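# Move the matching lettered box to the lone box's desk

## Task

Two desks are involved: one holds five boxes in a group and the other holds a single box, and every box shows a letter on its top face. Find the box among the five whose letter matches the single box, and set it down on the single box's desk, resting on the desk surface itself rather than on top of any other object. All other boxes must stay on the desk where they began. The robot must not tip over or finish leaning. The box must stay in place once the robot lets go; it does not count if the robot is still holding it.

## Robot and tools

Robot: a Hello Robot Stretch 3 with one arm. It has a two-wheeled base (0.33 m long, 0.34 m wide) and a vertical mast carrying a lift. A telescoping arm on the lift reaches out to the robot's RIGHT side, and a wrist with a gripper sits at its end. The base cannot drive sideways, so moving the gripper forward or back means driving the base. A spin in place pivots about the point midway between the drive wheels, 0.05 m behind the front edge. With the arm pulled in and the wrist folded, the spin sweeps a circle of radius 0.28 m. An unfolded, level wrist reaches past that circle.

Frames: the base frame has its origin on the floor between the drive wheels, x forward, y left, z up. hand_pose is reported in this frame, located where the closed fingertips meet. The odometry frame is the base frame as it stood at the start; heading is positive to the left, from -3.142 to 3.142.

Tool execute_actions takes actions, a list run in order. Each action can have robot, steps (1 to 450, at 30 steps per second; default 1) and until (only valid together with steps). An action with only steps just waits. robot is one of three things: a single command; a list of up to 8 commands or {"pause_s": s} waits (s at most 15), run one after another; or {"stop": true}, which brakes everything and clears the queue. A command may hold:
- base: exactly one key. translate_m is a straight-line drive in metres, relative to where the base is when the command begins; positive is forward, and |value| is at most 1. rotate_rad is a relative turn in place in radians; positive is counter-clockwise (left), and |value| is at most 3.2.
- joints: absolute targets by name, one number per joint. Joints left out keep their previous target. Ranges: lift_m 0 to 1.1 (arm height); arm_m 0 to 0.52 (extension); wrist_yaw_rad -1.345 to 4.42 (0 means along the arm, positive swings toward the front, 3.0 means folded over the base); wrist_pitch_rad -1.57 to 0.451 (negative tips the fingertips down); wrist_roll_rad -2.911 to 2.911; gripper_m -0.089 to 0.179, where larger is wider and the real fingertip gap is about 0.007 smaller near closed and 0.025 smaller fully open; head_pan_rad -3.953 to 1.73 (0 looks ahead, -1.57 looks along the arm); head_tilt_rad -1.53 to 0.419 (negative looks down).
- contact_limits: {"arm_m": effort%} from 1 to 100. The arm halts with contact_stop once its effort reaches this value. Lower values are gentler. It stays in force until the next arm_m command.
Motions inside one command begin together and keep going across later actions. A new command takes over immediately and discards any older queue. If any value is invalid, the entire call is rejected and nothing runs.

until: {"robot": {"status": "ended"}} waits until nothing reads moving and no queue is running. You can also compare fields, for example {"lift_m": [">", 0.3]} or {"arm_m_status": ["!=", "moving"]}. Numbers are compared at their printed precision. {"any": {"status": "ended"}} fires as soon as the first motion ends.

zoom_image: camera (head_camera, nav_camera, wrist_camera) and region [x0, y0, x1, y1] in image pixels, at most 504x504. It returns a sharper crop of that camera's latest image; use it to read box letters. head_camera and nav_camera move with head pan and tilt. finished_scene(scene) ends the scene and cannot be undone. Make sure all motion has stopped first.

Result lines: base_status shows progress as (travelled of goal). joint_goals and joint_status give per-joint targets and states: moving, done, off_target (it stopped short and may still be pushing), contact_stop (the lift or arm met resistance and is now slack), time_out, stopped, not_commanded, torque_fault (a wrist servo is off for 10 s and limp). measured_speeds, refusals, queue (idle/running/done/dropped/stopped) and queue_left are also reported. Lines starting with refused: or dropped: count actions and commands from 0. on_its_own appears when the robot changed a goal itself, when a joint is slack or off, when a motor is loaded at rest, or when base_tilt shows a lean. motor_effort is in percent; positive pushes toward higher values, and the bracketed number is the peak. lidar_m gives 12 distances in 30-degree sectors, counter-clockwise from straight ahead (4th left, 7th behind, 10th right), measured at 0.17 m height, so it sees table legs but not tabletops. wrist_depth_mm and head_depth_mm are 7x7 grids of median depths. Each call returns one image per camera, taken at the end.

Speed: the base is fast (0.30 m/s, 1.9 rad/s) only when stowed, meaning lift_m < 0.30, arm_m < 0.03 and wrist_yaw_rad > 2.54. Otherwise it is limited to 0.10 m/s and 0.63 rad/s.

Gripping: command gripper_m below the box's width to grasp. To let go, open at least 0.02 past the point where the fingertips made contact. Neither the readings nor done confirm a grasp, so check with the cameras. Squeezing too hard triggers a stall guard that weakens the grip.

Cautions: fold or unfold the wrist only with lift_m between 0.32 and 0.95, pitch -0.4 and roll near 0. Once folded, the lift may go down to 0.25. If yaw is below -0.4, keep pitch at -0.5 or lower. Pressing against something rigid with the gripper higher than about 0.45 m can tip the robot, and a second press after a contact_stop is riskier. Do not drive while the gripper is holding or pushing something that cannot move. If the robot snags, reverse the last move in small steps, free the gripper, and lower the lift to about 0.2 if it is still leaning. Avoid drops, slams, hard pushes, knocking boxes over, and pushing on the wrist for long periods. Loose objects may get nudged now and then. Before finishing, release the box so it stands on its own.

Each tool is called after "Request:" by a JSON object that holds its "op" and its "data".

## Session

Request:
{"op": "execute_actions", "data": {"actions": []}}

Scene clock: 0.00 s.
robot.base_odometry: x=+0.000 y=+0.000 heading=+0.000 (m, m, rad; robot's odometry frame)
robot.turned_by_wheels: +0.000 (rad since the last result)
robot.turned_by_imu: +0.000 (rad since the last result)
robot.base_tilt: forward=+0.3 right=+1.7 (deg)
robot.lidar_m: 1.18 0.92 0.90 0.95 1.59 1.56 1.11 0.85 0.84 0.89 1.30 2.18
robot.head_depth_mm: 2019 2073 2070 2111 2087 1590 2101 / 2121 2170 2196 2220 2232 1717 2018 / 2151 2276 1947 1955 1964 1831 1938 / 2126 1661 1619 1615 1626 1641 1639 / 2123 1373 1376 1385 1396 1399 1407 / 1917 1205 1207 1213 1222 1222 1225 / 1098 1069 1067 1080 1080 1088 1088
robot.base_status: not_commanded
robot.joint_positions: lift_m=+0.474 arm_m=+0.002 wrist_yaw_rad=+2.800 wrist_pitch_rad=-0.483 wrist_roll_rad=-0.009 gripper_m=+0.037 head_pan_rad=-0.007 head_tilt_rad=-0.009
robot.joint_goals: lift_m=+0.474 arm_m=+0.002 wrist_yaw_rad=+2.800 wrist_pitch_rad=-0.483 wrist_roll_rad=-0.009 gripper_m=+0.037 head_pan_rad=-0.007 head_tilt_rad=-0.009
robot.joint_status: lift_m=not_commanded arm_m=not_commanded wrist_yaw_rad=not_commanded wrist_pitch_rad=not_commanded wrist_roll_rad=not_commanded gripper_m=not_commanded head_pan_rad=not_commanded head_tilt_rad=not_commanded
robot.measured_speeds: translate_m=+0.000 rotate_rad=+0.000 lift_m=+0.000 arm_m=+0.000 wrist_yaw_rad=+0.000 wrist_pitch_rad=+0.000 wrist_roll_rad=+0.000 head_pan_rad=+0.000 head_tilt_rad=+0.000
robot: refusals=0 queue=idle queue_left=0
robot.motor_effort: left_wheel=+1 right_wheel=-1 lift_m=+30 arm_m=-1 wrist_yaw_rad=+1 wrist_pitch_rad=+4 wrist_roll_rad=+0 gripper_m=+0 head_pan_rad=+1 head_tilt_rad=+2 (%)
robot.hand_pose: x=+0.0511 y=+0.0568 z=+0.4726 quat_wxyz=(+0.283, +0.702, +0.051, +0.651) (m; robot's base frame)
robot.wrist_depth_mm: - - 970 883 843 798 731 / - - - 983 918 829 793 / - - - - 989 914 844 / 983 - 982 977 985 961 940 / 822 - 823 827 821 779 795 / 691 - 706 703 - 693 687 / 616 608 603 602 613 596 594
pictures: head_camera (sideways: a quarter turn clockwise sets it upright), nav_camera (sideways: a quarter turn counterclockwise sets it upright), wrist_camera
Images, in order (width x height): head_camera 896x504, nav_camera 672x504, wrist_camera 644x364.

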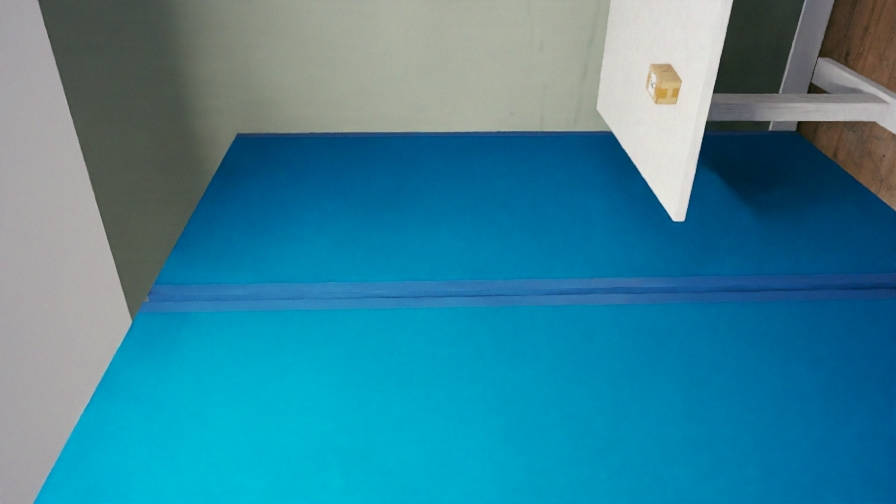

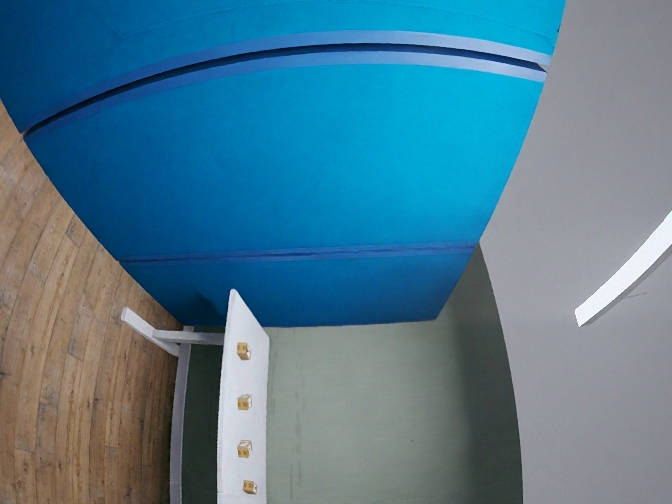

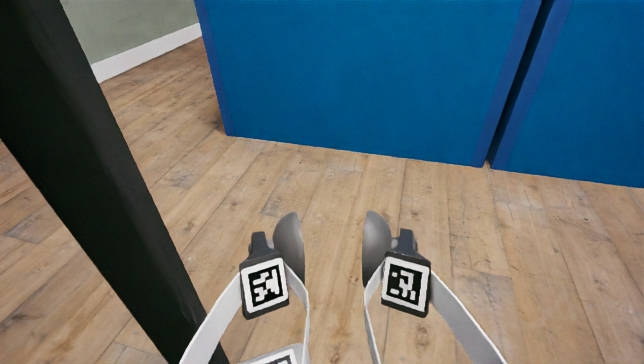

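Request:
{"op": "execute_actions", "data": {"actions": [{"robot":[{"base":{"rotate_rad":-0.85},"joints":{"lift_m":0.28,"head_pan_rad":-0.6,"head_tilt_rad":-0.35}},{"base":{"translate_m":-0.13}},{"base":{"translate_m":-1.0}},{"base":{"rotate_rad":1.83}},{"base":{"translate_m":1}},{"base":{"translate_m":0.8}}],"steps":450,"until":{"robot":{"status":"ended"}}},{"steps":450,"until":{"robot":{"status":"ended"}}}]}}

Scene clock: 21.77 s.
robot.base_odometry: x=+0.257 y=+2.344 heading=+0.980 (m, m, rad; robot's odometry frame)
robot.turned_by_wheels: +0.980 (rad since the last result)
robot.turned_by_imu: +0.980 (rad since the last result)
robot.base_tilt: forward=+0.3 right=+1.8 (deg)
robot.lidar_m: 1.17 0.67 0.49 0.47 0.49 0.68 1.85 0.88 1.55 2.88 2.07 1.92
robot.head_depth_mm: 2421 2645 2829 3026 2361 1786 1436 / 2253 2428 2008 2776 2261 1795 1437 / 2044 2211 2005 2597 2346 1784 1432 / 1943 2067 1762 2395 2335 1794 1439 / 1802 1921 1764 2194 2272 1784 1442 / 1710 1801 1765 2025 2145 1769 1434 / 1606 1699 1735 1879 2016 1661 1436
robot.base_status: done (translate_m +0.8000 of +0.8000)
robot.joint_positions: lift_m=+0.280 arm_m=+0.002 wrist_yaw_rad=+2.800 wrist_pitch_rad=-0.483 wrist_roll_rad=-0.009 gripper_m=+0.037 head_pan_rad=-0.593 head_tilt_rad=-0.347
robot.joint_goals: lift_m=+0.280 arm_m=+0.002 wrist_yaw_rad=+2.800 wrist_pitch_rad=-0.483 wrist_roll_rad=-0.009 gripper_m=+0.037 head_pan_rad=-0.600 head_tilt_rad=-0.350
robot.joint_status: lift_m=done arm_m=not_commanded wrist_yaw_rad=not_commanded wrist_pitch_rad=not_commanded wrist_roll_rad=not_commanded gripper_m=not_commanded head_pan_rad=done head_tilt_rad=done
robot.measured_speeds: translate_m=+0.000 rotate_rad=+0.000 lift_m=+0.000 arm_m=+0.000 wrist_yaw_rad=+0.000 wrist_pitch_rad=+0.000 wrist_roll_rad=+0.000 head_pan_rad=+0.000 head_tilt_rad=+0.000
robot: refusals=0 queue=done queue_left=0
robot.motor_effort: left_wheel=-1(9) right_wheel=+2(12) lift_m=+24(31) arm_m=-1(1) wrist_yaw_rad=+1(0) wrist_pitch_rad=+4(4) wrist_roll_rad=+1(0) gripper_m=+0(0) head_pan_rad=-2(28) head_tilt_rad=-1(19) (%)
robot.hand_pose: x=+0.0510 y=+0.0567 z=+0.2786 quat_wxyz=(+0.284, +0.702, +0.052, +0.651) (m; robot's base frame)
robot.wrist_depth_mm: - 423 464 506 549 614 689 / - 461 509 554 622 703 795 / - 506 549 620 683 752 814 / - 562 599 624 673 645 642 / 528 - 556 546 568 541 544 / 476 - - 466 - 460 462 / - - - 404 414 399 405
pictures: head_camera (sideways: a quarter turn clockwise sets it upright), nav_camera (sideways: a quarter turn counterclockwise sets it upright), wrist_camera
Images, in order (width x height): head_camera 896x504, nav_camera 672x504, wrist_camera 644x364.

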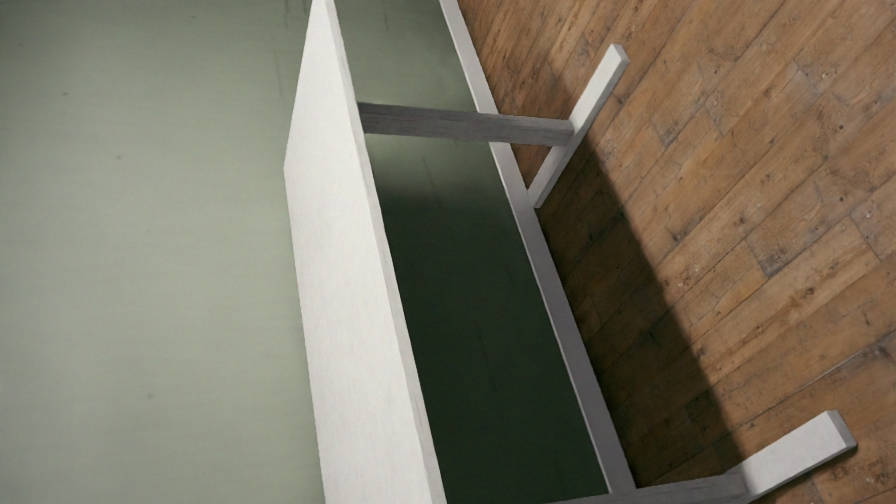

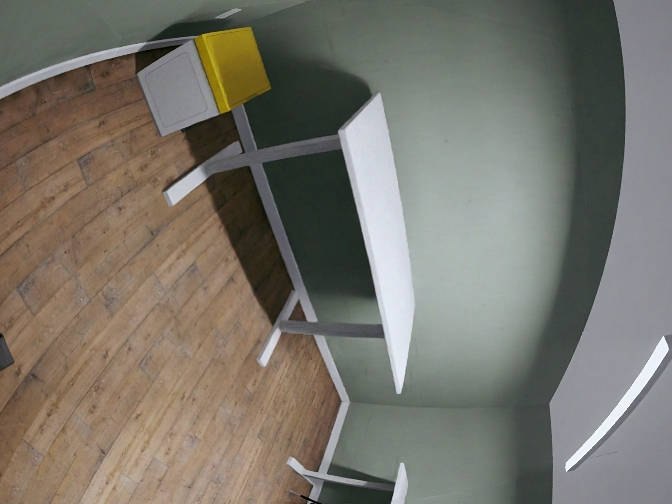

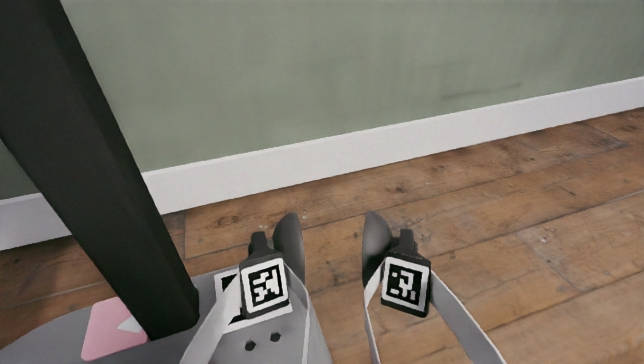

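Request:
{"op": "execute_actions", "data": {"actions": [{"robot":[{"base":{"rotate_rad":-1.75},"joints":{"head_pan_rad":0}},{"base":{"translate_m":1}}],"steps":450,"until":{"robot":{"status":"ended"}}}]}}

Scene clock: 29.30 s.
robot.base_odometry: x=+0.975 y=+1.648 heading=-0.770 (m, m, rad; robot's odometry frame)
robot.turned_by_wheels: -1.750 (rad since the last result)
robot.turned_by_imu: -1.738 (rad since the last result)
robot.base_tilt: forward=+0.3 right=+1.8 (deg)
robot.lidar_m: 1.43 1.63 2.21 1.65 1.67 1.60 1.46 1.47 0.73 1.02 0.68 0.70
robot.head_depth_mm: 1173 1279 1347 1496 1395 1569 1350 / 1273 1316 1372 1486 1564 1667 1432 / 1989 2148 2212 2377 2216 1784 1437 / 1996 2131 2198 2429 2273 1774 1438 / 1973 2087 2001 2436 2369 1781 1444 / 1935 2037 2003 2378 2357 1786 1434 / 1897 2014 2013 2305 2234 1780 1429
robot.base_status: done (translate_m +1.0000 of +1.0000)
robot.joint_positions: lift_m=+0.280 arm_m=+0.002 wrist_yaw_rad=+2.800 wrist_pitch_rad=-0.483 wrist_roll_rad=-0.009 gripper_m=+0.037 head_pan_rad=-0.007 head_tilt_rad=-0.347
robot.joint_goals: lift_m=+0.280 arm_m=+0.002 wrist_yaw_rad=+2.800 wrist_pitch_rad=-0.483 wrist_roll_rad=-0.009 gripper_m=+0.037 head_pan_rad=+0.000 head_tilt_rad=-0.350
robot.joint_status: lift_m=done arm_m=not_commanded wrist_yaw_rad=not_commanded wrist_pitch_rad=not_commanded wrist_roll_rad=not_commanded gripper_m=not_commanded head_pan_rad=done head_tilt_rad=done
robot.measured_speeds: translate_m=+0.000 rotate_rad=+0.000 lift_m=+0.000 arm_m=+0.000 wrist_yaw_rad=+0.000 wrist_pitch_rad=+0.000 wrist_roll_rad=+0.000 head_pan_rad=+0.000 head_tilt_rad=+0.000
robot: refusals=0 queue=done queue_left=0
robot.motor_effort: left_wheel=+3(14) right_wheel=-3(9) lift_m=+24(24) arm_m=-1(1) wrist_yaw_rad=+0(0) wrist_pitch_rad=+5(4) wrist_roll_rad=+1(0) gripper_m=-1(0) head_pan_rad=+3(32) head_tilt_rad=-1(1) (%)
robot.hand_pose: x=+0.0510 y=+0.0567 z=+0.2786 quat_wxyz=(+0.284, +0.702, +0.052, +0.651) (m; robot's base frame)
robot.wrist_depth_mm: - - - - - - - / - - - - - - - / - 896 849 839 817 827 806 / - 677 672 662 649 653 653 / 552 - 559 553 569 541 530 / 472 - - 459 - 462 458 / - - - 403 408 404 400
pictures: head_camera (sideways: a quarter turn clockwise sets it upright), nav_camera (sideways: a quarter turn counterclockwise sets it upright), wrist_camera
Images, in order (width x height): head_camera 896x504, nav_camera 672x504, wrist_camera 644x364.

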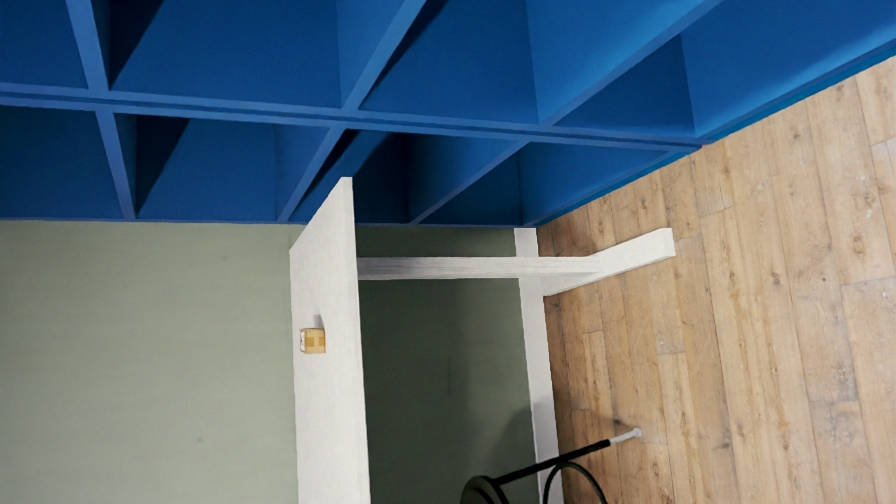

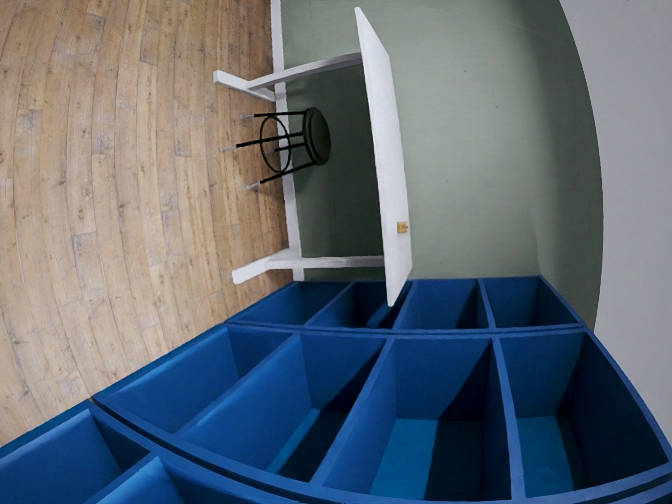

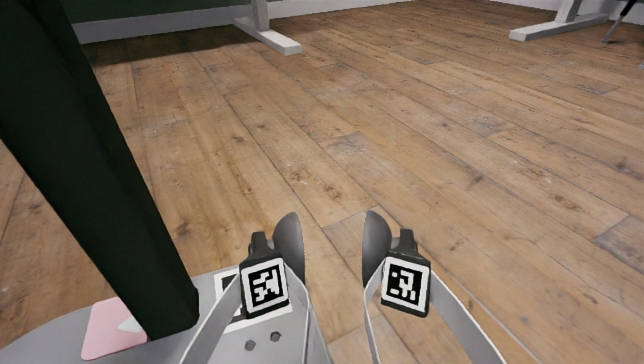

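Request:
{"op": "execute_actions", "data": {"actions": [{"robot":{"base":{"translate_m":0.8},"joints":{"head_pan_rad":0.2}},"steps":450,"until":{"robot":{"status":"ended"}}}]}}

Request:
{"op": "zoom_image", "data": {"camera": "head_camera", "region": [320,190,460,330]}}

Scene clock: 33.87 s.
robot.base_odometry: x=+1.549 y=+1.091 heading=-0.770 (m, m, rad; robot's odometry frame)
robot.turned_by_wheels: +0.000 (rad since the last result)
robot.turned_by_imu: +0.004 (rad since the last result)
robot.base_tilt: forward=+0.3 right=+1.8 (deg)
robot.lidar_m: 1.07 0.95 1.45 2.13 1.71 2.22 2.25 1.33 0.54 0.78 0.89 0.68
robot.head_depth_mm: 1261 1328 1401 944 1396 1687 1389 / 1277 1362 1434 945 1201 1705 1400 / 1273 1355 1429 944 1689 1729 1394 / 1282 1360 1431 942 1700 1782 1434 / 1272 1353 1432 943 1707 1791 1440 / 1280 1362 1425 940 1705 1788 1396 / 1276 1356 1437 944 1692 1616 1389
robot.base_status: done (translate_m +0.8000 of +0.8000)
robot.joint_positions: lift_m=+0.280 arm_m=+0.002 wrist_yaw_rad=+2.800 wrist_pitch_rad=-0.483 wrist_roll_rad=-0.009 gripper_m=+0.037 head_pan_rad=+0.193 head_tilt_rad=-0.347
robot.joint_goals: lift_m=+0.280 arm_m=+0.002 wrist_yaw_rad=+2.800 wrist_pitch_rad=-0.483 wrist_roll_rad=-0.009 gripper_m=+0.037 head_pan_rad=+0.200 head_tilt_rad=-0.350
robot.joint_status: lift_m=done arm_m=not_commanded wrist_yaw_rad=not_commanded wrist_pitch_rad=not_commanded wrist_roll_rad=not_commanded gripper_m=not_commanded head_pan_rad=done head_tilt_rad=done
robot.measured_speeds: translate_m=+0.000 rotate_rad=+0.000 lift_m=+0.000 arm_m=+0.000 wrist_yaw_rad=+0.000 wrist_pitch_rad=+0.000 wrist_roll_rad=+0.000 head_pan_rad=+0.000 head_tilt_rad=+0.000
robot: refusals=0 queue=done queue_left=0
robot.motor_effort: left_wheel=+2(11) right_wheel=-3(5) lift_m=+24(23) arm_m=-1(1) wrist_yaw_rad=+0(1) wrist_pitch_rad=+5(4) wrist_roll_rad=+0(1) gripper_m=+0(1) head_pan_rad=+3(17) head_tilt_rad=-1(1) (%)
robot.hand_pose: x=+0.0510 y=+0.0567 z=+0.2785 quat_wxyz=(+0.284, +0.702, +0.052, +0.651) (m; robot's base frame)
robot.wrist_depth_mm: - - - - - - - / - - - - - - - / - 860 851 852 846 835 825 / - 683 676 687 659 660 655 / 552 - 561 558 559 535 547 / 476 - - 466 - 463 458 / - - - 410 404 406 403
pictures: head_camera (sideways: a quarter turn clockwise sets it upright), nav_camera (sideways: a quarter turn counterclockwise sets it upright), wrist_camera
Images, in order (width x height): head_camera 896x504, nav_camera 672x504, wrist_camera 644x364.

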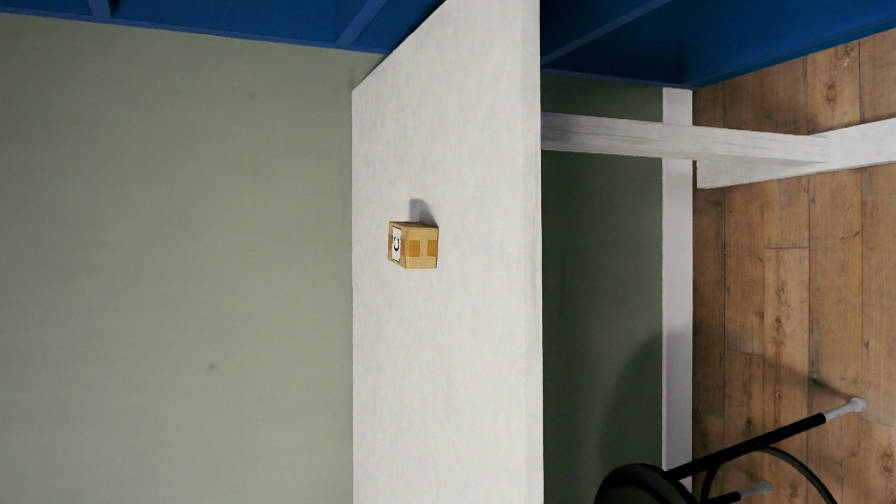

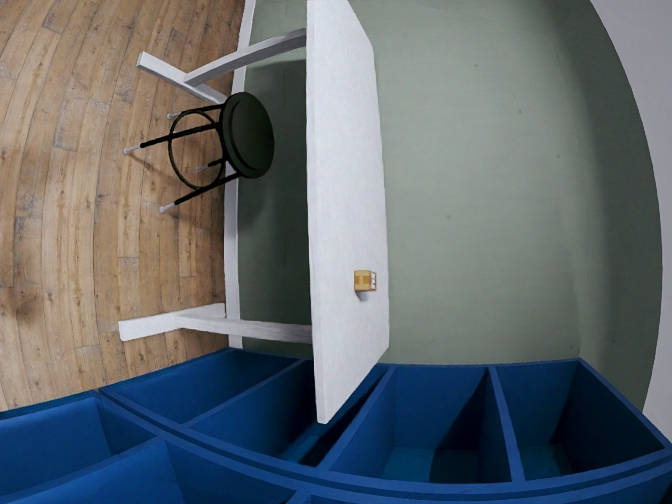

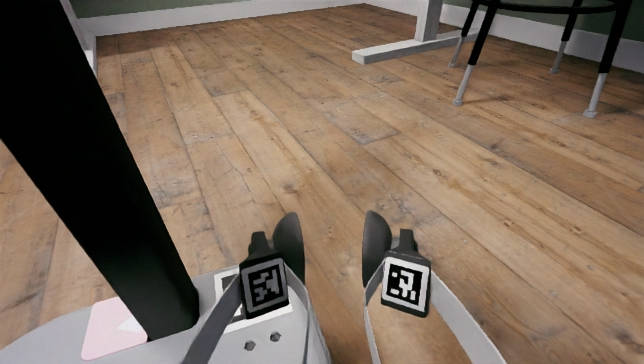

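Region (320, 190, 460, 330) of head_camera's 896x504 image, scaled by 3.600, with more detail than that image has.

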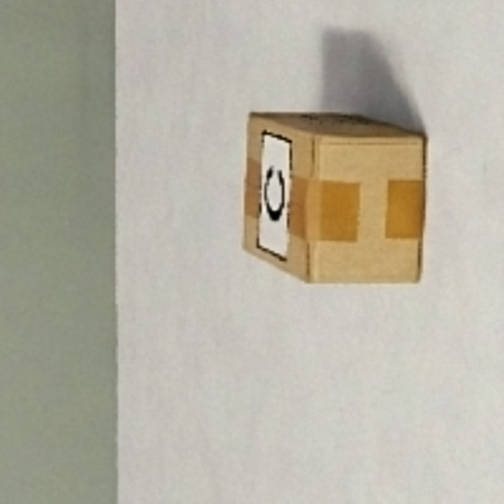

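Request:
{"op": "execute_actions", "data": {"actions": [{"robot":[{"base":{"rotate_rad":0.18},"joints":{"head_pan_rad":0.2,"head_tilt_rad":-0.45}},{"base":{"translate_m":-1}},{"base":{"translate_m":-0.71}},{"base":{"rotate_rad":-1.58}},{"base":{"translate_m":1}},{"base":{"translate_m":0.4}},{"base":{"rotate_rad":1.33}},{"base":{"translate_m":1}}],"steps":450},{"steps":450,"until":{"robot":{"status":"ended"}}},{"robot":{"base":{"translate_m":0.3}},"steps":450,"until":{"robot":{"status":"ended"}}}]}}

Request:
{"op": "zoom_image", "data": {"camera": "head_camera", "region": [300,0,500,255]}}

Request:
{"op": "zoom_image", "data": {"camera": "head_camera", "region": [300,250,500,504]}}

Scene clock: 64.80 s.
robot.base_odometry: x=+0.206 y=-0.082 heading=-0.840 (m, m, rad; robot's odometry frame)
robot.turned_by_wheels: -0.070 (rad since the last result)
robot.turned_by_imu: -0.058 (rad since the last result)
robot.base_tilt: forward=+0.3 right=+1.8 (deg)
robot.lidar_m: 1.61 1.55 0.93 0.83 0.83 0.98 1.81 1.71 1.03 0.91 0.91 1.08
robot.head_depth_mm: 1657 1798 1895 1471 1899 1619 1336 / 1646 1792 1882 1472 2049 1626 1333 / 1644 1783 1877 1469 2029 1624 1338 / 1627 1778 1848 1394 2038 1616 1333 / 1627 1749 1845 1381 2038 1618 1326 / 1594 1747 1844 1351 2049 1602 1336 / 1603 1735 1813 1379 2047 1619 1328
robot.base_status: done (translate_m +0.3000 of +0.3000)
robot.joint_positions: lift_m=+0.280 arm_m=+0.002 wrist_yaw_rad=+2.800 wrist_pitch_rad=-0.483 wrist_roll_rad=-0.009 gripper_m=+0.037 head_pan_rad=+0.193 head_tilt_rad=-0.446
robot.joint_goals: lift_m=+0.280 arm_m=+0.002 wrist_yaw_rad=+2.800 wrist_pitch_rad=-0.483 wrist_roll_rad=-0.009 gripper_m=+0.037 head_pan_rad=+0.200 head_tilt_rad=-0.450
robot.joint_status: lift_m=done arm_m=not_commanded wrist_yaw_rad=not_commanded wrist_pitch_rad=not_commanded wrist_roll_rad=not_commanded gripper_m=not_commanded head_pan_rad=done head_tilt_rad=done
robot.measured_speeds: translate_m=+0.000 rotate_rad=+0.000 lift_m=+0.000 arm_m=+0.000 wrist_yaw_rad=+0.000 wrist_pitch_rad=+0.000 wrist_roll_rad=+0.000 head_pan_rad=+0.000 head_tilt_rad=+0.000
robot: refusals=0 queue=done queue_left=0
robot.motor_effort: left_wheel=-1(13) right_wheel=+1(13) lift_m=+23(24) arm_m=-1(1) wrist_yaw_rad=+0(0) wrist_pitch_rad=+5(5) wrist_roll_rad=+0(0) gripper_m=-1(0) head_pan_rad=+3(4) head_tilt_rad=-1(9) (%)
robot.hand_pose: x=+0.0510 y=+0.0566 z=+0.2785 quat_wxyz=(+0.284, +0.702, +0.052, +0.651) (m; robot's base frame)
robot.wrist_depth_mm: - 719 810 942 - - - / - 778 871 - - - - / - 827 846 861 833 796 834 / - 683 675 682 648 676 656 / 567 - 557 555 554 544 530 / 477 - - 473 - 463 462 / - - - 407 409 403 400
pictures: head_camera (sideways: a quarter turn clockwise sets it upright), nav_camera (sideways: a quarter turn counterclockwise sets it upright), wrist_camera
Images, in order (width x height): head_camera 896x504, nav_camera 672x504, wrist_camera 644x364.

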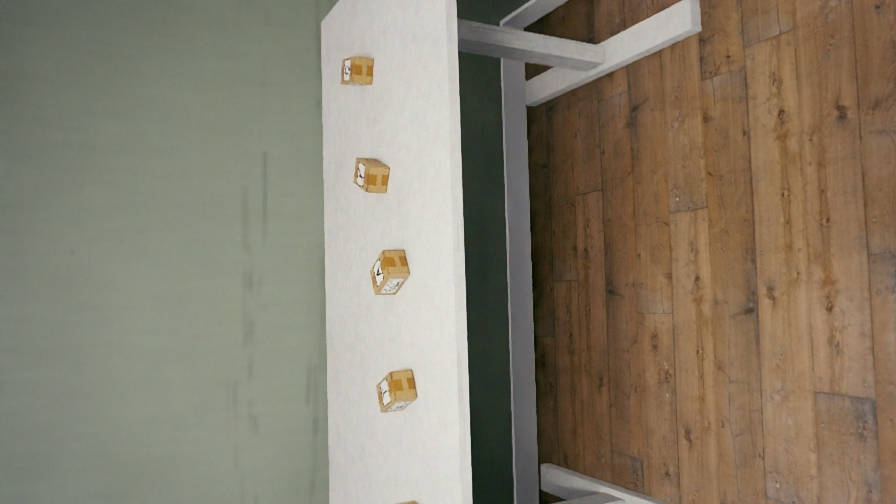

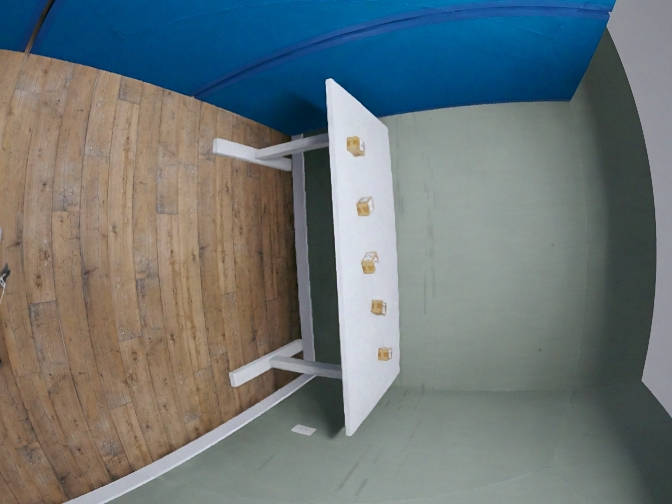

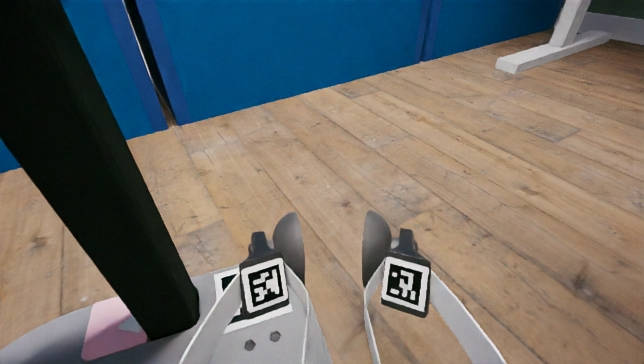

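Region (300, 0, 500, 255) of head_camera's 896x504 image, scaled by 1.976, with more detail than that image has; it fills the left 395 columns of this view, and the rest is white.

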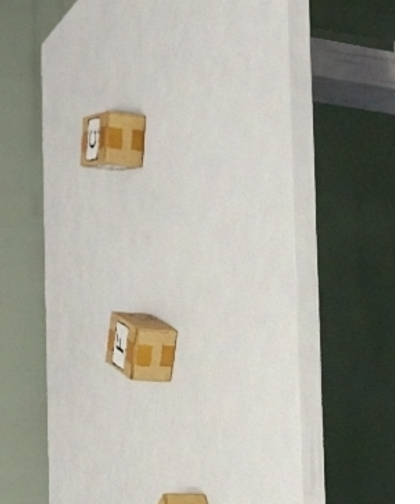

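Region (300, 250, 500, 504) of head_camera's 896x504 image, scaled by 1.984, with more detail than that image has; it fills the left 397 columns of this view, and the rest is white.

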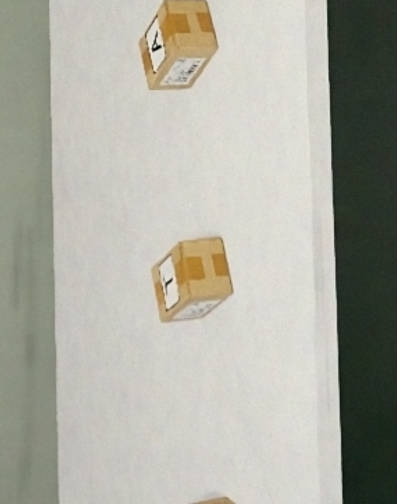

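Request:
{"op": "execute_actions", "data": {"actions": [{"robot":[{"base":{"rotate_rad":-0.26}},{"base":{"translate_m":0.88}},{"base":{"rotate_rad":2.06},"joints":{"head_pan_rad":-1.57,"head_tilt_rad":-0.6,"lift_m":0.84,"wrist_pitch_rad":-0.4}},{"base":{"translate_m":-0.08},"joints":{"wrist_yaw_rad":0,"wrist_pitch_rad":-0.2,"arm_m":0.15}},{"joints":{"gripper_m":0.17}}],"steps":450,"until":{"robot":{"status":"ended"}}},{"steps":450,"until":{"robot":{"status":"ended"}}}]}}

Scene clock: 80.93 s.
robot.base_odometry: x=+0.560 y=-0.932 heading=+0.960 (m, m, rad; robot's odometry frame)
robot.turned_by_wheels: +1.800 (rad since the last result)
robot.turned_by_imu: +1.808 (rad since the last result)
robot.base_tilt: forward=+0.3 right=+1.7 (deg)
robot.lidar_m: 1.31 1.37 1.89 1.58 0.59 0.44 0.42 0.44 0.61 0.71 1.20 1.26
robot.head_depth_mm: 965 1072 1193 1125 - - 1202 / 964 1070 1185 975 - 602 1207 / 958 1065 1179 1004 - 609 1179 / 962 1070 1184 973 - 625 1200 / 958 1066 1181 984 768 638 1201 / 959 1059 1169 967 766 636 1195 / 960 1058 1178 963 768 637 1195
robot.base_status: done (translate_m -0.0800 of -0.0800)
robot.joint_positions: lift_m=+0.840 arm_m=+0.150 wrist_yaw_rad=+0.004 wrist_pitch_rad=-0.224 wrist_roll_rad=-0.009 gripper_m=+0.170 head_pan_rad=-1.563 head_tilt_rad=-0.593
robot.joint_goals: lift_m=+0.840 arm_m=+0.150 wrist_yaw_rad=+0.000 wrist_pitch_rad=-0.200 wrist_roll_rad=-0.009 gripper_m=+0.170 head_pan_rad=-1.570 head_tilt_rad=-0.600
robot.joint_status: lift_m=done arm_m=done wrist_yaw_rad=done wrist_pitch_rad=done wrist_roll_rad=not_commanded gripper_m=done head_pan_rad=done head_tilt_rad=done
robot.measured_speeds: translate_m=+0.000 rotate_rad=+0.000 lift_m=+0.000 arm_m=+0.000 wrist_yaw_rad=+0.000 wrist_pitch_rad=+0.000 wrist_roll_rad=+0.000 head_pan_rad=+0.000 head_tilt_rad=+0.000
robot: refusals=0 queue=done queue_left=0
robot.motor_effort: left_wheel=-1(12) right_wheel=+2(9) lift_m=+36(37) arm_m=+2(3) wrist_yaw_rad=-3(4) wrist_pitch_rad=+8(8) wrist_roll_rad=+0(0) gripper_m=+1(85) head_pan_rad=-2(34) head_tilt_rad=-3(13) (%)
robot.hand_pose: x=-0.0206 y=-0.5392 z=+0.8980 quat_wxyz=(+0.706, +0.081, -0.699, -0.078) (m; robot's base frame)
robot.wrist_depth_mm: 700 694 684 674 690 672 500 / 732 748 735 721 706 694 493 / 784 767 783 800 755 735 500 / 759 721 720 710 689 696 492 / 516 543 518 473 497 522 497 / 408 - 403 393 393 385 454 / 331 317 331 327 324 324 308
pictures: head_camera (sideways: a quarter turn clockwise sets it upright), nav_camera (sideways: a quarter turn counterclockwise sets it upright), wrist_camera
Images, in order (width x height): head_camera 896x504, nav_camera 672x504, wrist_camera 644x364.

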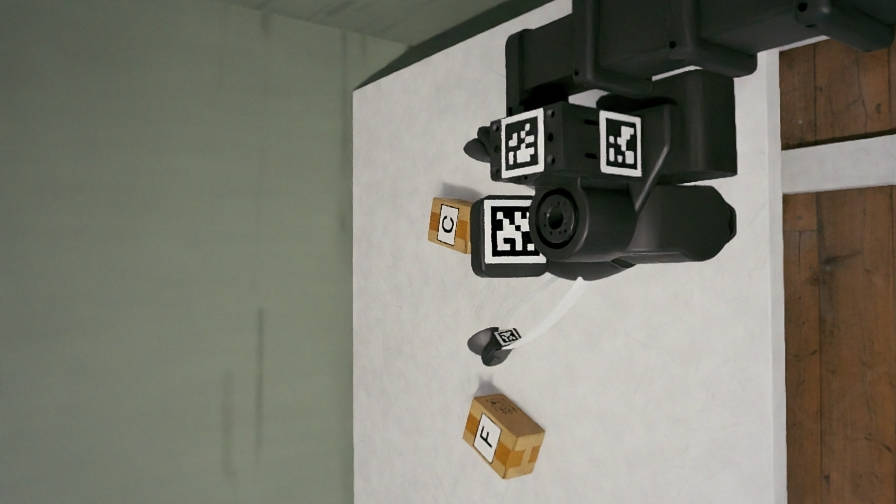

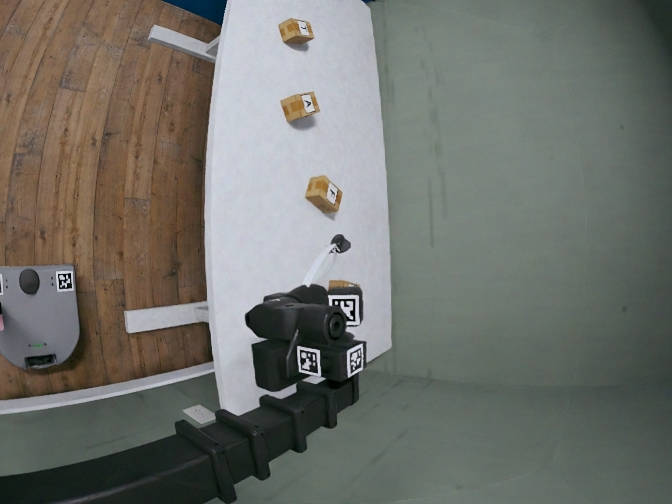

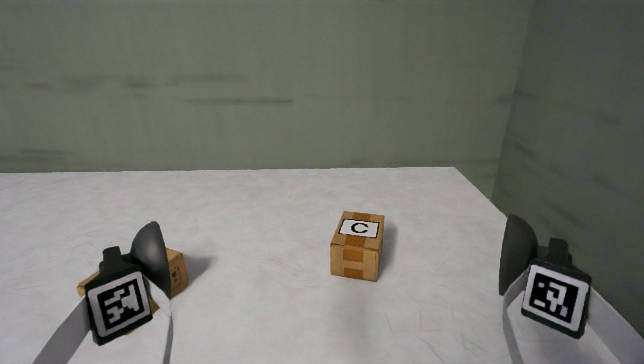

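Request:
{"op": "execute_actions", "data": {"actions": [{"robot":[{"base":{"translate_m":-0.035},"joints":{"lift_m":0.69,"arm_m":0.27}},{"joints":{"arm_m":0.38}},{"joints":{"gripper_m":0.015}},{"joints":{"lift_m":0.74}}],"steps":450,"until":{"robot":{"status":"ended"}}}]}}

Scene clock: 88.00 s.
robot.base_odometry: x=+0.540 y=-0.960 heading=+0.960 (m, m, rad; robot's odometry frame)
robot.turned_by_wheels: +0.000 (rad since the last result)
robot.turned_by_imu: +0.001 (rad since the last result)
robot.base_tilt: forward=+0.3 right=+1.8 (deg)
robot.lidar_m: 1.35 1.40 1.94 1.44 0.54 0.40 0.39 0.40 0.56 0.71 1.20 1.29
robot.head_depth_mm: 967 1055 1162 1161 784 656 - / 960 1066 1188 1008 - 623 1204 / 962 1061 1184 1090 748 640 1185 / 963 1062 1182 1046 750 640 1198 / 961 1068 1172 965 768 638 1198 / 963 1065 1171 968 765 636 1203 / 960 1065 1163 964 767 635 1197
robot.base_status: done (translate_m -0.0350 of -0.0350)
robot.joint_positions: lift_m=+0.740 arm_m=+0.380 wrist_yaw_rad=+0.002 wrist_pitch_rad=-0.225 wrist_roll_rad=-0.009 gripper_m=+0.019 head_pan_rad=-1.563 head_tilt_rad=-0.593
robot.joint_goals: lift_m=+0.740 arm_m=+0.380 wrist_yaw_rad=+0.000 wrist_pitch_rad=-0.200 wrist_roll_rad=-0.009 gripper_m=+0.018 head_pan_rad=-1.570 head_tilt_rad=-0.600
robot.joint_status: lift_m=done arm_m=done wrist_yaw_rad=done wrist_pitch_rad=done wrist_roll_rad=not_commanded gripper_m=done head_pan_rad=done head_tilt_rad=done
robot.measured_speeds: translate_m=+0.000 rotate_rad=+0.000 lift_m=+0.000 arm_m=+0.000 wrist_yaw_rad=+0.000 wrist_pitch_rad=+0.000 wrist_roll_rad=+0.000 head_pan_rad=+0.000 head_tilt_rad=+0.000
robot: refusals=0 queue=done queue_left=0
robot.motor_effort: left_wheel=-1(7) right_wheel=+1(3) lift_m=+37(39) arm_m=+2(2) wrist_yaw_rad=-2(4) wrist_pitch_rad=+8(8) wrist_roll_rad=+1(0) gripper_m=-26(100) head_pan_rad=-3(2) head_tilt_rad=-3(2) (%)
robot.hand_pose: x=-0.0209 y=-0.7691 z=+0.7978 quat_wxyz=(+0.706, +0.081, -0.699, -0.078) (m; robot's base frame)
robot.wrist_depth_mm: 481 476 481 466 461 458 446 / 517 512 511 500 491 505 455 / 546 536 529 534 522 529 457 / 461 454 449 414 434 424 451 / 333 327 341 137 142 308 325 / 255 255 127 119 114 245 242 / 210 208 199 130 190 202 202
pictures: head_camera (sideways: a quarter turn clockwise sets it upright), nav_camera (sideways: a quarter turn counterclockwise sets it upright), wrist_camera
Images, in order (width x height): head_camera 896x504, nav_camera 672x504, wrist_camera 644x364.

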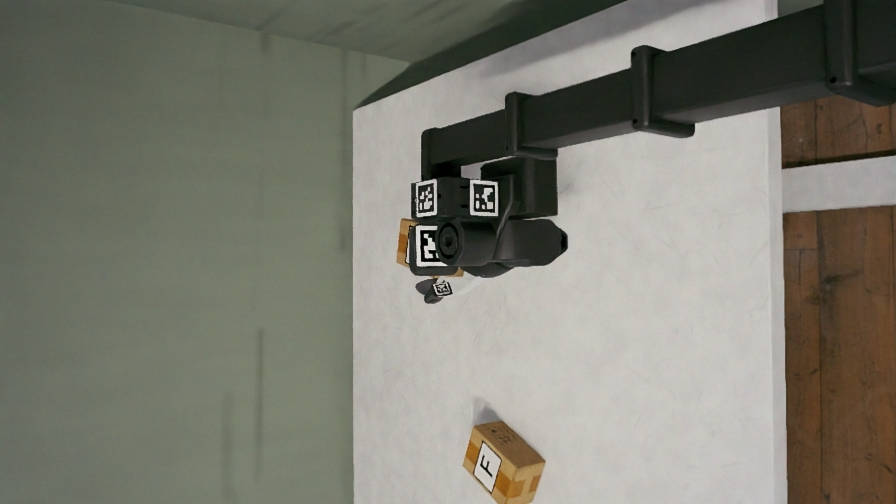

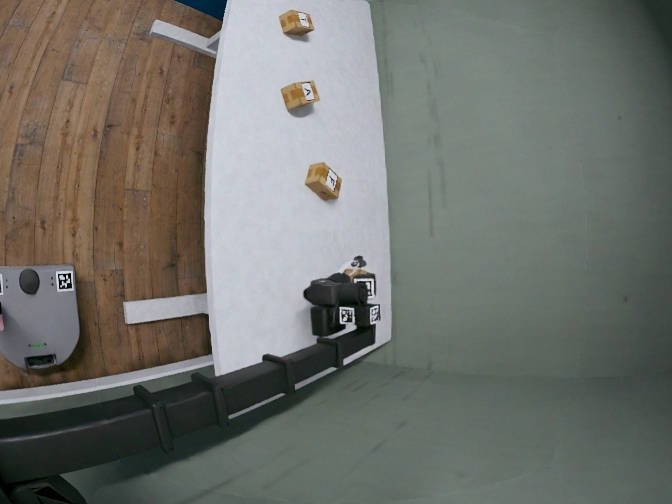

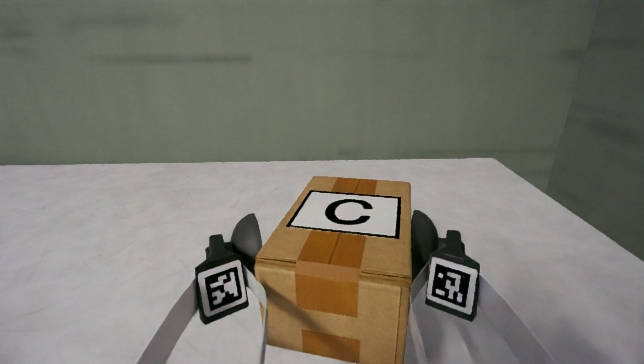

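Request:
{"op": "execute_actions", "data": {"actions": [{"robot":[{"joints":{"arm_m":0}},{"joints":{"wrist_yaw_rad":2.65}},{"base":{"rotate_rad":1.2},"joints":{"lift_m":0.29,"head_pan_rad":0}},{"base":{"translate_m":1}},{"base":{"translate_m":1}},{"base":{"translate_m":0.21}},{"base":{"rotate_rad":-1.22}}],"steps":450},{"steps":450,"until":{"robot":{"status":"ended"}}}]}}

Scene clock: 113.67 s.
robot.base_odometry: x=-0.688 y=+0.877 heading=+0.940 (m, m, rad; robot's odometry frame)
robot.turned_by_wheels: -0.020 (rad since the last result)
robot.turned_by_imu: -0.002 (rad since the last result)
robot.base_tilt: forward=+0.3 right=+1.8 (deg)
robot.lidar_m: 2.05 0.77 0.56 0.51 0.54 0.75 1.15 1.20 1.65 2.23 0.82 0.72
robot.head_depth_mm: 3027 3452 2789 1183 1193 1194 1182 / 3062 3426 2928 2187 1745 1440 1230 / 3082 3383 2925 2194 1728 1442 1230 / 3054 3451 2941 2174 1736 1440 1228 / 3063 2921 2875 2164 1726 1434 1222 / 2964 2920 2767 2141 1733 1433 1220 / 1912 1911 1919 1904 1673 1423 1219
robot.base_status: done (rotate_rad -1.2199 of -1.2200)
robot.joint_positions: lift_m=+0.290 arm_m=+0.002 wrist_yaw_rad=+2.647 wrist_pitch_rad=-0.225 wrist_roll_rad=-0.009 gripper_m=+0.034 head_pan_rad=-0.007 head_tilt_rad=-0.594
robot.joint_goals: lift_m=+0.290 arm_m=+0.000 wrist_yaw_rad=+2.650 wrist_pitch_rad=-0.200 wrist_roll_rad=-0.009 gripper_m=+0.033 head_pan_rad=+0.000 head_tilt_rad=-0.600
robot.joint_status: lift_m=done arm_m=done wrist_yaw_rad=done wrist_pitch_rad=done wrist_roll_rad=not_commanded gripper_m=done head_pan_rad=done head_tilt_rad=done
robot.measured_speeds: translate_m=+0.000 rotate_rad=+0.000 lift_m=+0.000 arm_m=+0.000 wrist_yaw_rad=+0.000 wrist_pitch_rad=+0.000 wrist_roll_rad=+0.000 head_pan_rad=+0.000 head_tilt_rad=+0.000
robot: refusals=0 queue=done queue_left=0
robot.on_its_own: gripper_m is held at +0.033, not at your +0.015, by its stall guard, which is not easing now
robot.motor_effort: left_wheel=+4(12) right_wheel=-4(10) lift_m=+24(37) arm_m=-3(4) wrist_yaw_rad=+3(3) wrist_pitch_rad=+8(9) wrist_roll_rad=+0(0) gripper_m=-20(25) head_pan_rad=+3(33) head_tilt_rad=-2(3) (%)
robot.hand_pose: x=+0.0946 y=+0.0684 z=+0.3482 quat_wxyz=(+0.250, +0.698, -0.093, +0.665) (m; robot's base frame)
robot.wrist_depth_mm: 419 449 541 589 713 840 - / 431 476 552 632 748 890 - / 458 508 590 680 831 995 - / 485 532 610 687 866 - - / 506 561 618 138 143 802 794 / 540 587 127 119 114 626 624 / - 530 510 129 486 515 505
pictures: head_camera (sideways: a quarter turn clockwise sets it upright), nav_camera (sideways: a quarter turn counterclockwise sets it upright), wrist_camera
Images, in order (width x height): head_camera 896x504, nav_camera 672x504, wrist_camera 644x364.

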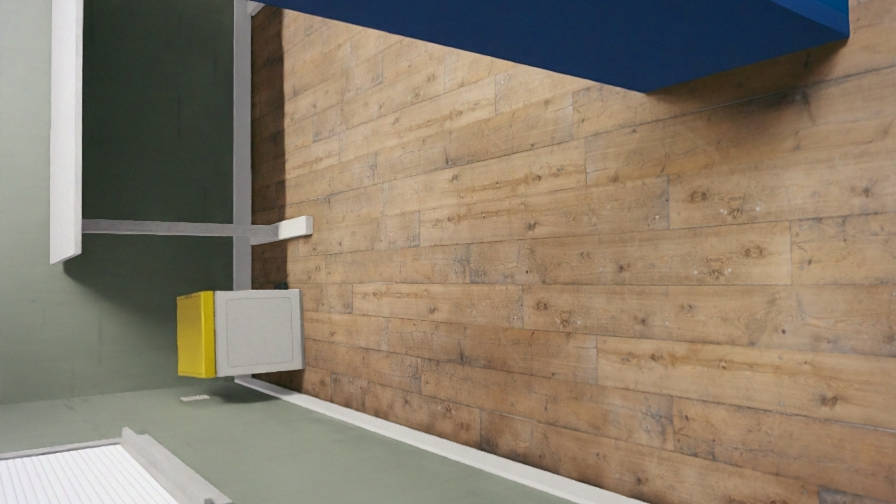

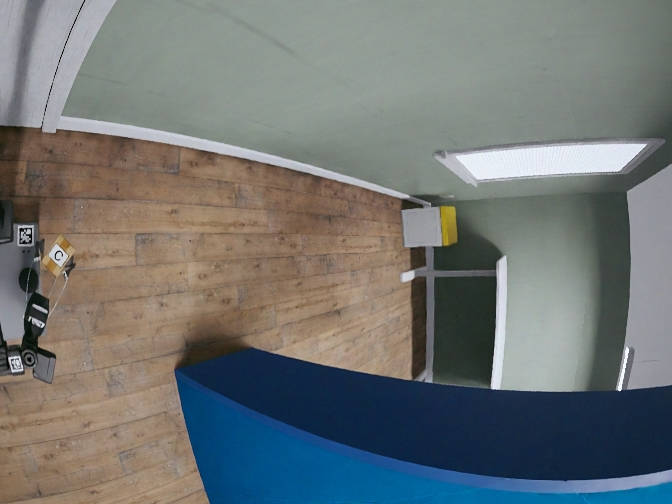

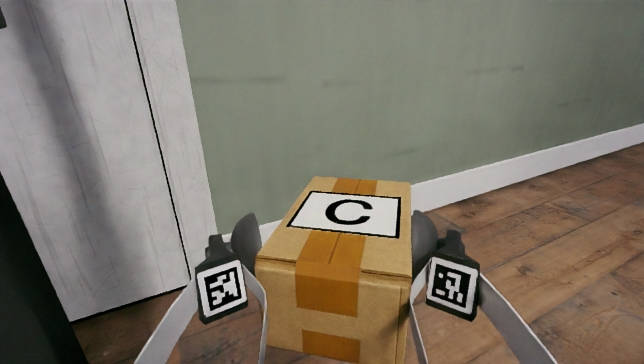

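Request:
{"op": "execute_actions", "data": {"actions": [{"robot":[{"base":{"translate_m":1}},{"base":{"translate_m":0.37}},{"base":{"rotate_rad":-1.32}},{"base":{"translate_m":1}},{"base":{"translate_m":0.9}},{"base":{"rotate_rad":1.32},"joints":{"lift_m":1.0,"wrist_yaw_rad":0,"head_pan_rad":-1.57}},{"joints":{"arm_m":0.36}}],"steps":450},{"steps":450,"until":{"robot":{"status":"ended"}}},{"steps":450,"until":{"robot":{"status":"ended"}}}]}}

Scene clock: 144.80 s.
robot.base_odometry: x=+1.884 y=+1.279 heading=+0.940 (m, m, rad; robot's odometry frame)
robot.turned_by_wheels: +0.000 (rad since the last result)
robot.turned_by_imu: +0.024 (rad since the last result)
robot.base_tilt: forward=+0.3 right=+1.8 (deg)
robot.lidar_m: 1.34 1.81 2.01 2.36 1.73 0.94 1.30 0.94 1.12 0.69 0.96 1.79
robot.head_depth_mm: 1183 - 716 1690 1737 1443 1232 / 1179 - 785 1690 1737 1443 1227 / 1169 - 746 1672 1733 1441 1223 / 1186 - 729 1222 1584 1402 1233 / 1185 1200 782 1153 1043 1401 1228 / 1184 1193 777 1148 1076 1404 1222 / 1186 1189 777 1675 1678 1396 1218
robot.base_status: done (rotate_rad +1.3199 of +1.3200)
robot.joint_positions: lift_m=+1.000 arm_m=+0.360 wrist_yaw_rad=+0.002 wrist_pitch_rad=-0.226 wrist_roll_rad=-0.009 gripper_m=+0.034 head_pan_rad=-1.563 head_tilt_rad=-0.594
robot.joint_goals: lift_m=+1.000 arm_m=+0.360 wrist_yaw_rad=+0.000 wrist_pitch_rad=-0.200 wrist_roll_rad=-0.009 gripper_m=+0.033 head_pan_rad=-1.570 head_tilt_rad=-0.600
robot.joint_status: lift_m=done arm_m=done wrist_yaw_rad=done wrist_pitch_rad=done wrist_roll_rad=not_commanded gripper_m=done head_pan_rad=done head_tilt_rad=done
robot.measured_speeds: translate_m=+0.000 rotate_rad=+0.000 lift_m=+0.000 arm_m=+0.000 wrist_yaw_rad=+0.000 wrist_pitch_rad=+0.000 wrist_roll_rad=+0.000 head_pan_rad=+0.000 head_tilt_rad=+0.000
robot: refusals=0 queue=done queue_left=0
robot.on_its_own: gripper_m is held at +0.033, not at your +0.015, by its stall guard, which is not easing now
robot.motor_effort: left_wheel=-1(13) right_wheel=+1(9) lift_m=+37(39) arm_m=+2(3) wrist_yaw_rad=-2(6) wrist_pitch_rad=+9(9) wrist_roll_rad=+0(1) gripper_m=-20(20) head_pan_rad=-3(35) head_tilt_rad=-2(3) (%)
robot.hand_pose: x=-0.0210 y=-0.7490 z=+1.0576 quat_wxyz=(+0.706, +0.081, -0.699, -0.079) (m; robot's base frame)
robot.wrist_depth_mm: 739 727 734 709 707 699 683 / 799 806 787 768 765 751 744 / 850 801 825 815 790 778 756 / 533 530 523 484 507 503 489 / 381 381 396 137 143 364 359 / 301 298 127 119 114 286 285 / 245 244 235 129 224 238 236
pictures: head_camera (sideways: a quarter turn clockwise sets it upright), nav_camera (sideways: a quarter turn counterclockwise sets it upright), wrist_camera
Images, in order (width x height): head_camera 896x504, nav_camera 672x504, wrist_camera 644x364.

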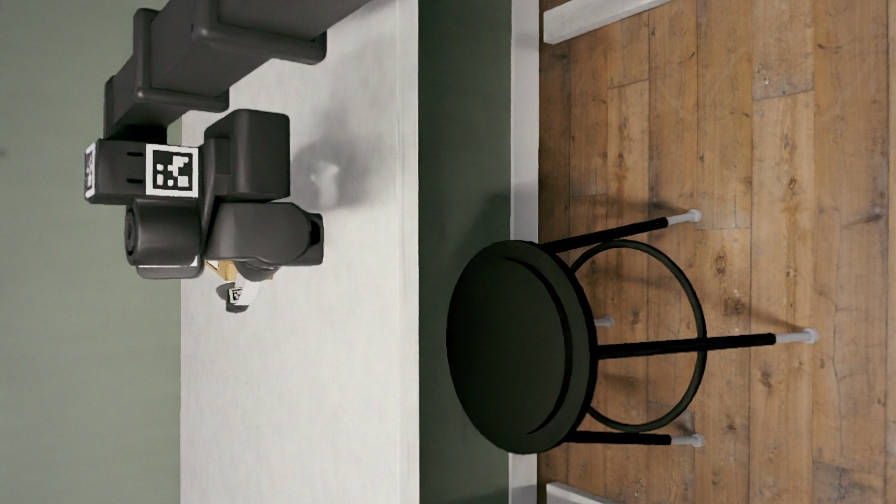

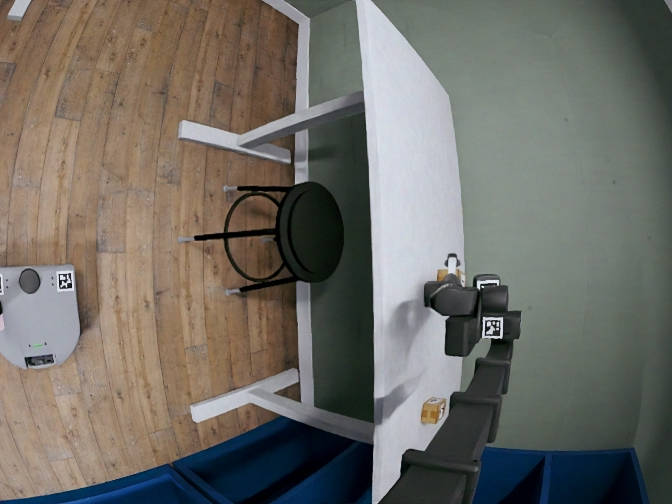

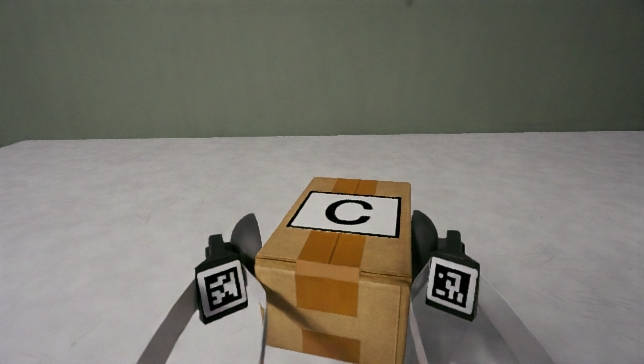

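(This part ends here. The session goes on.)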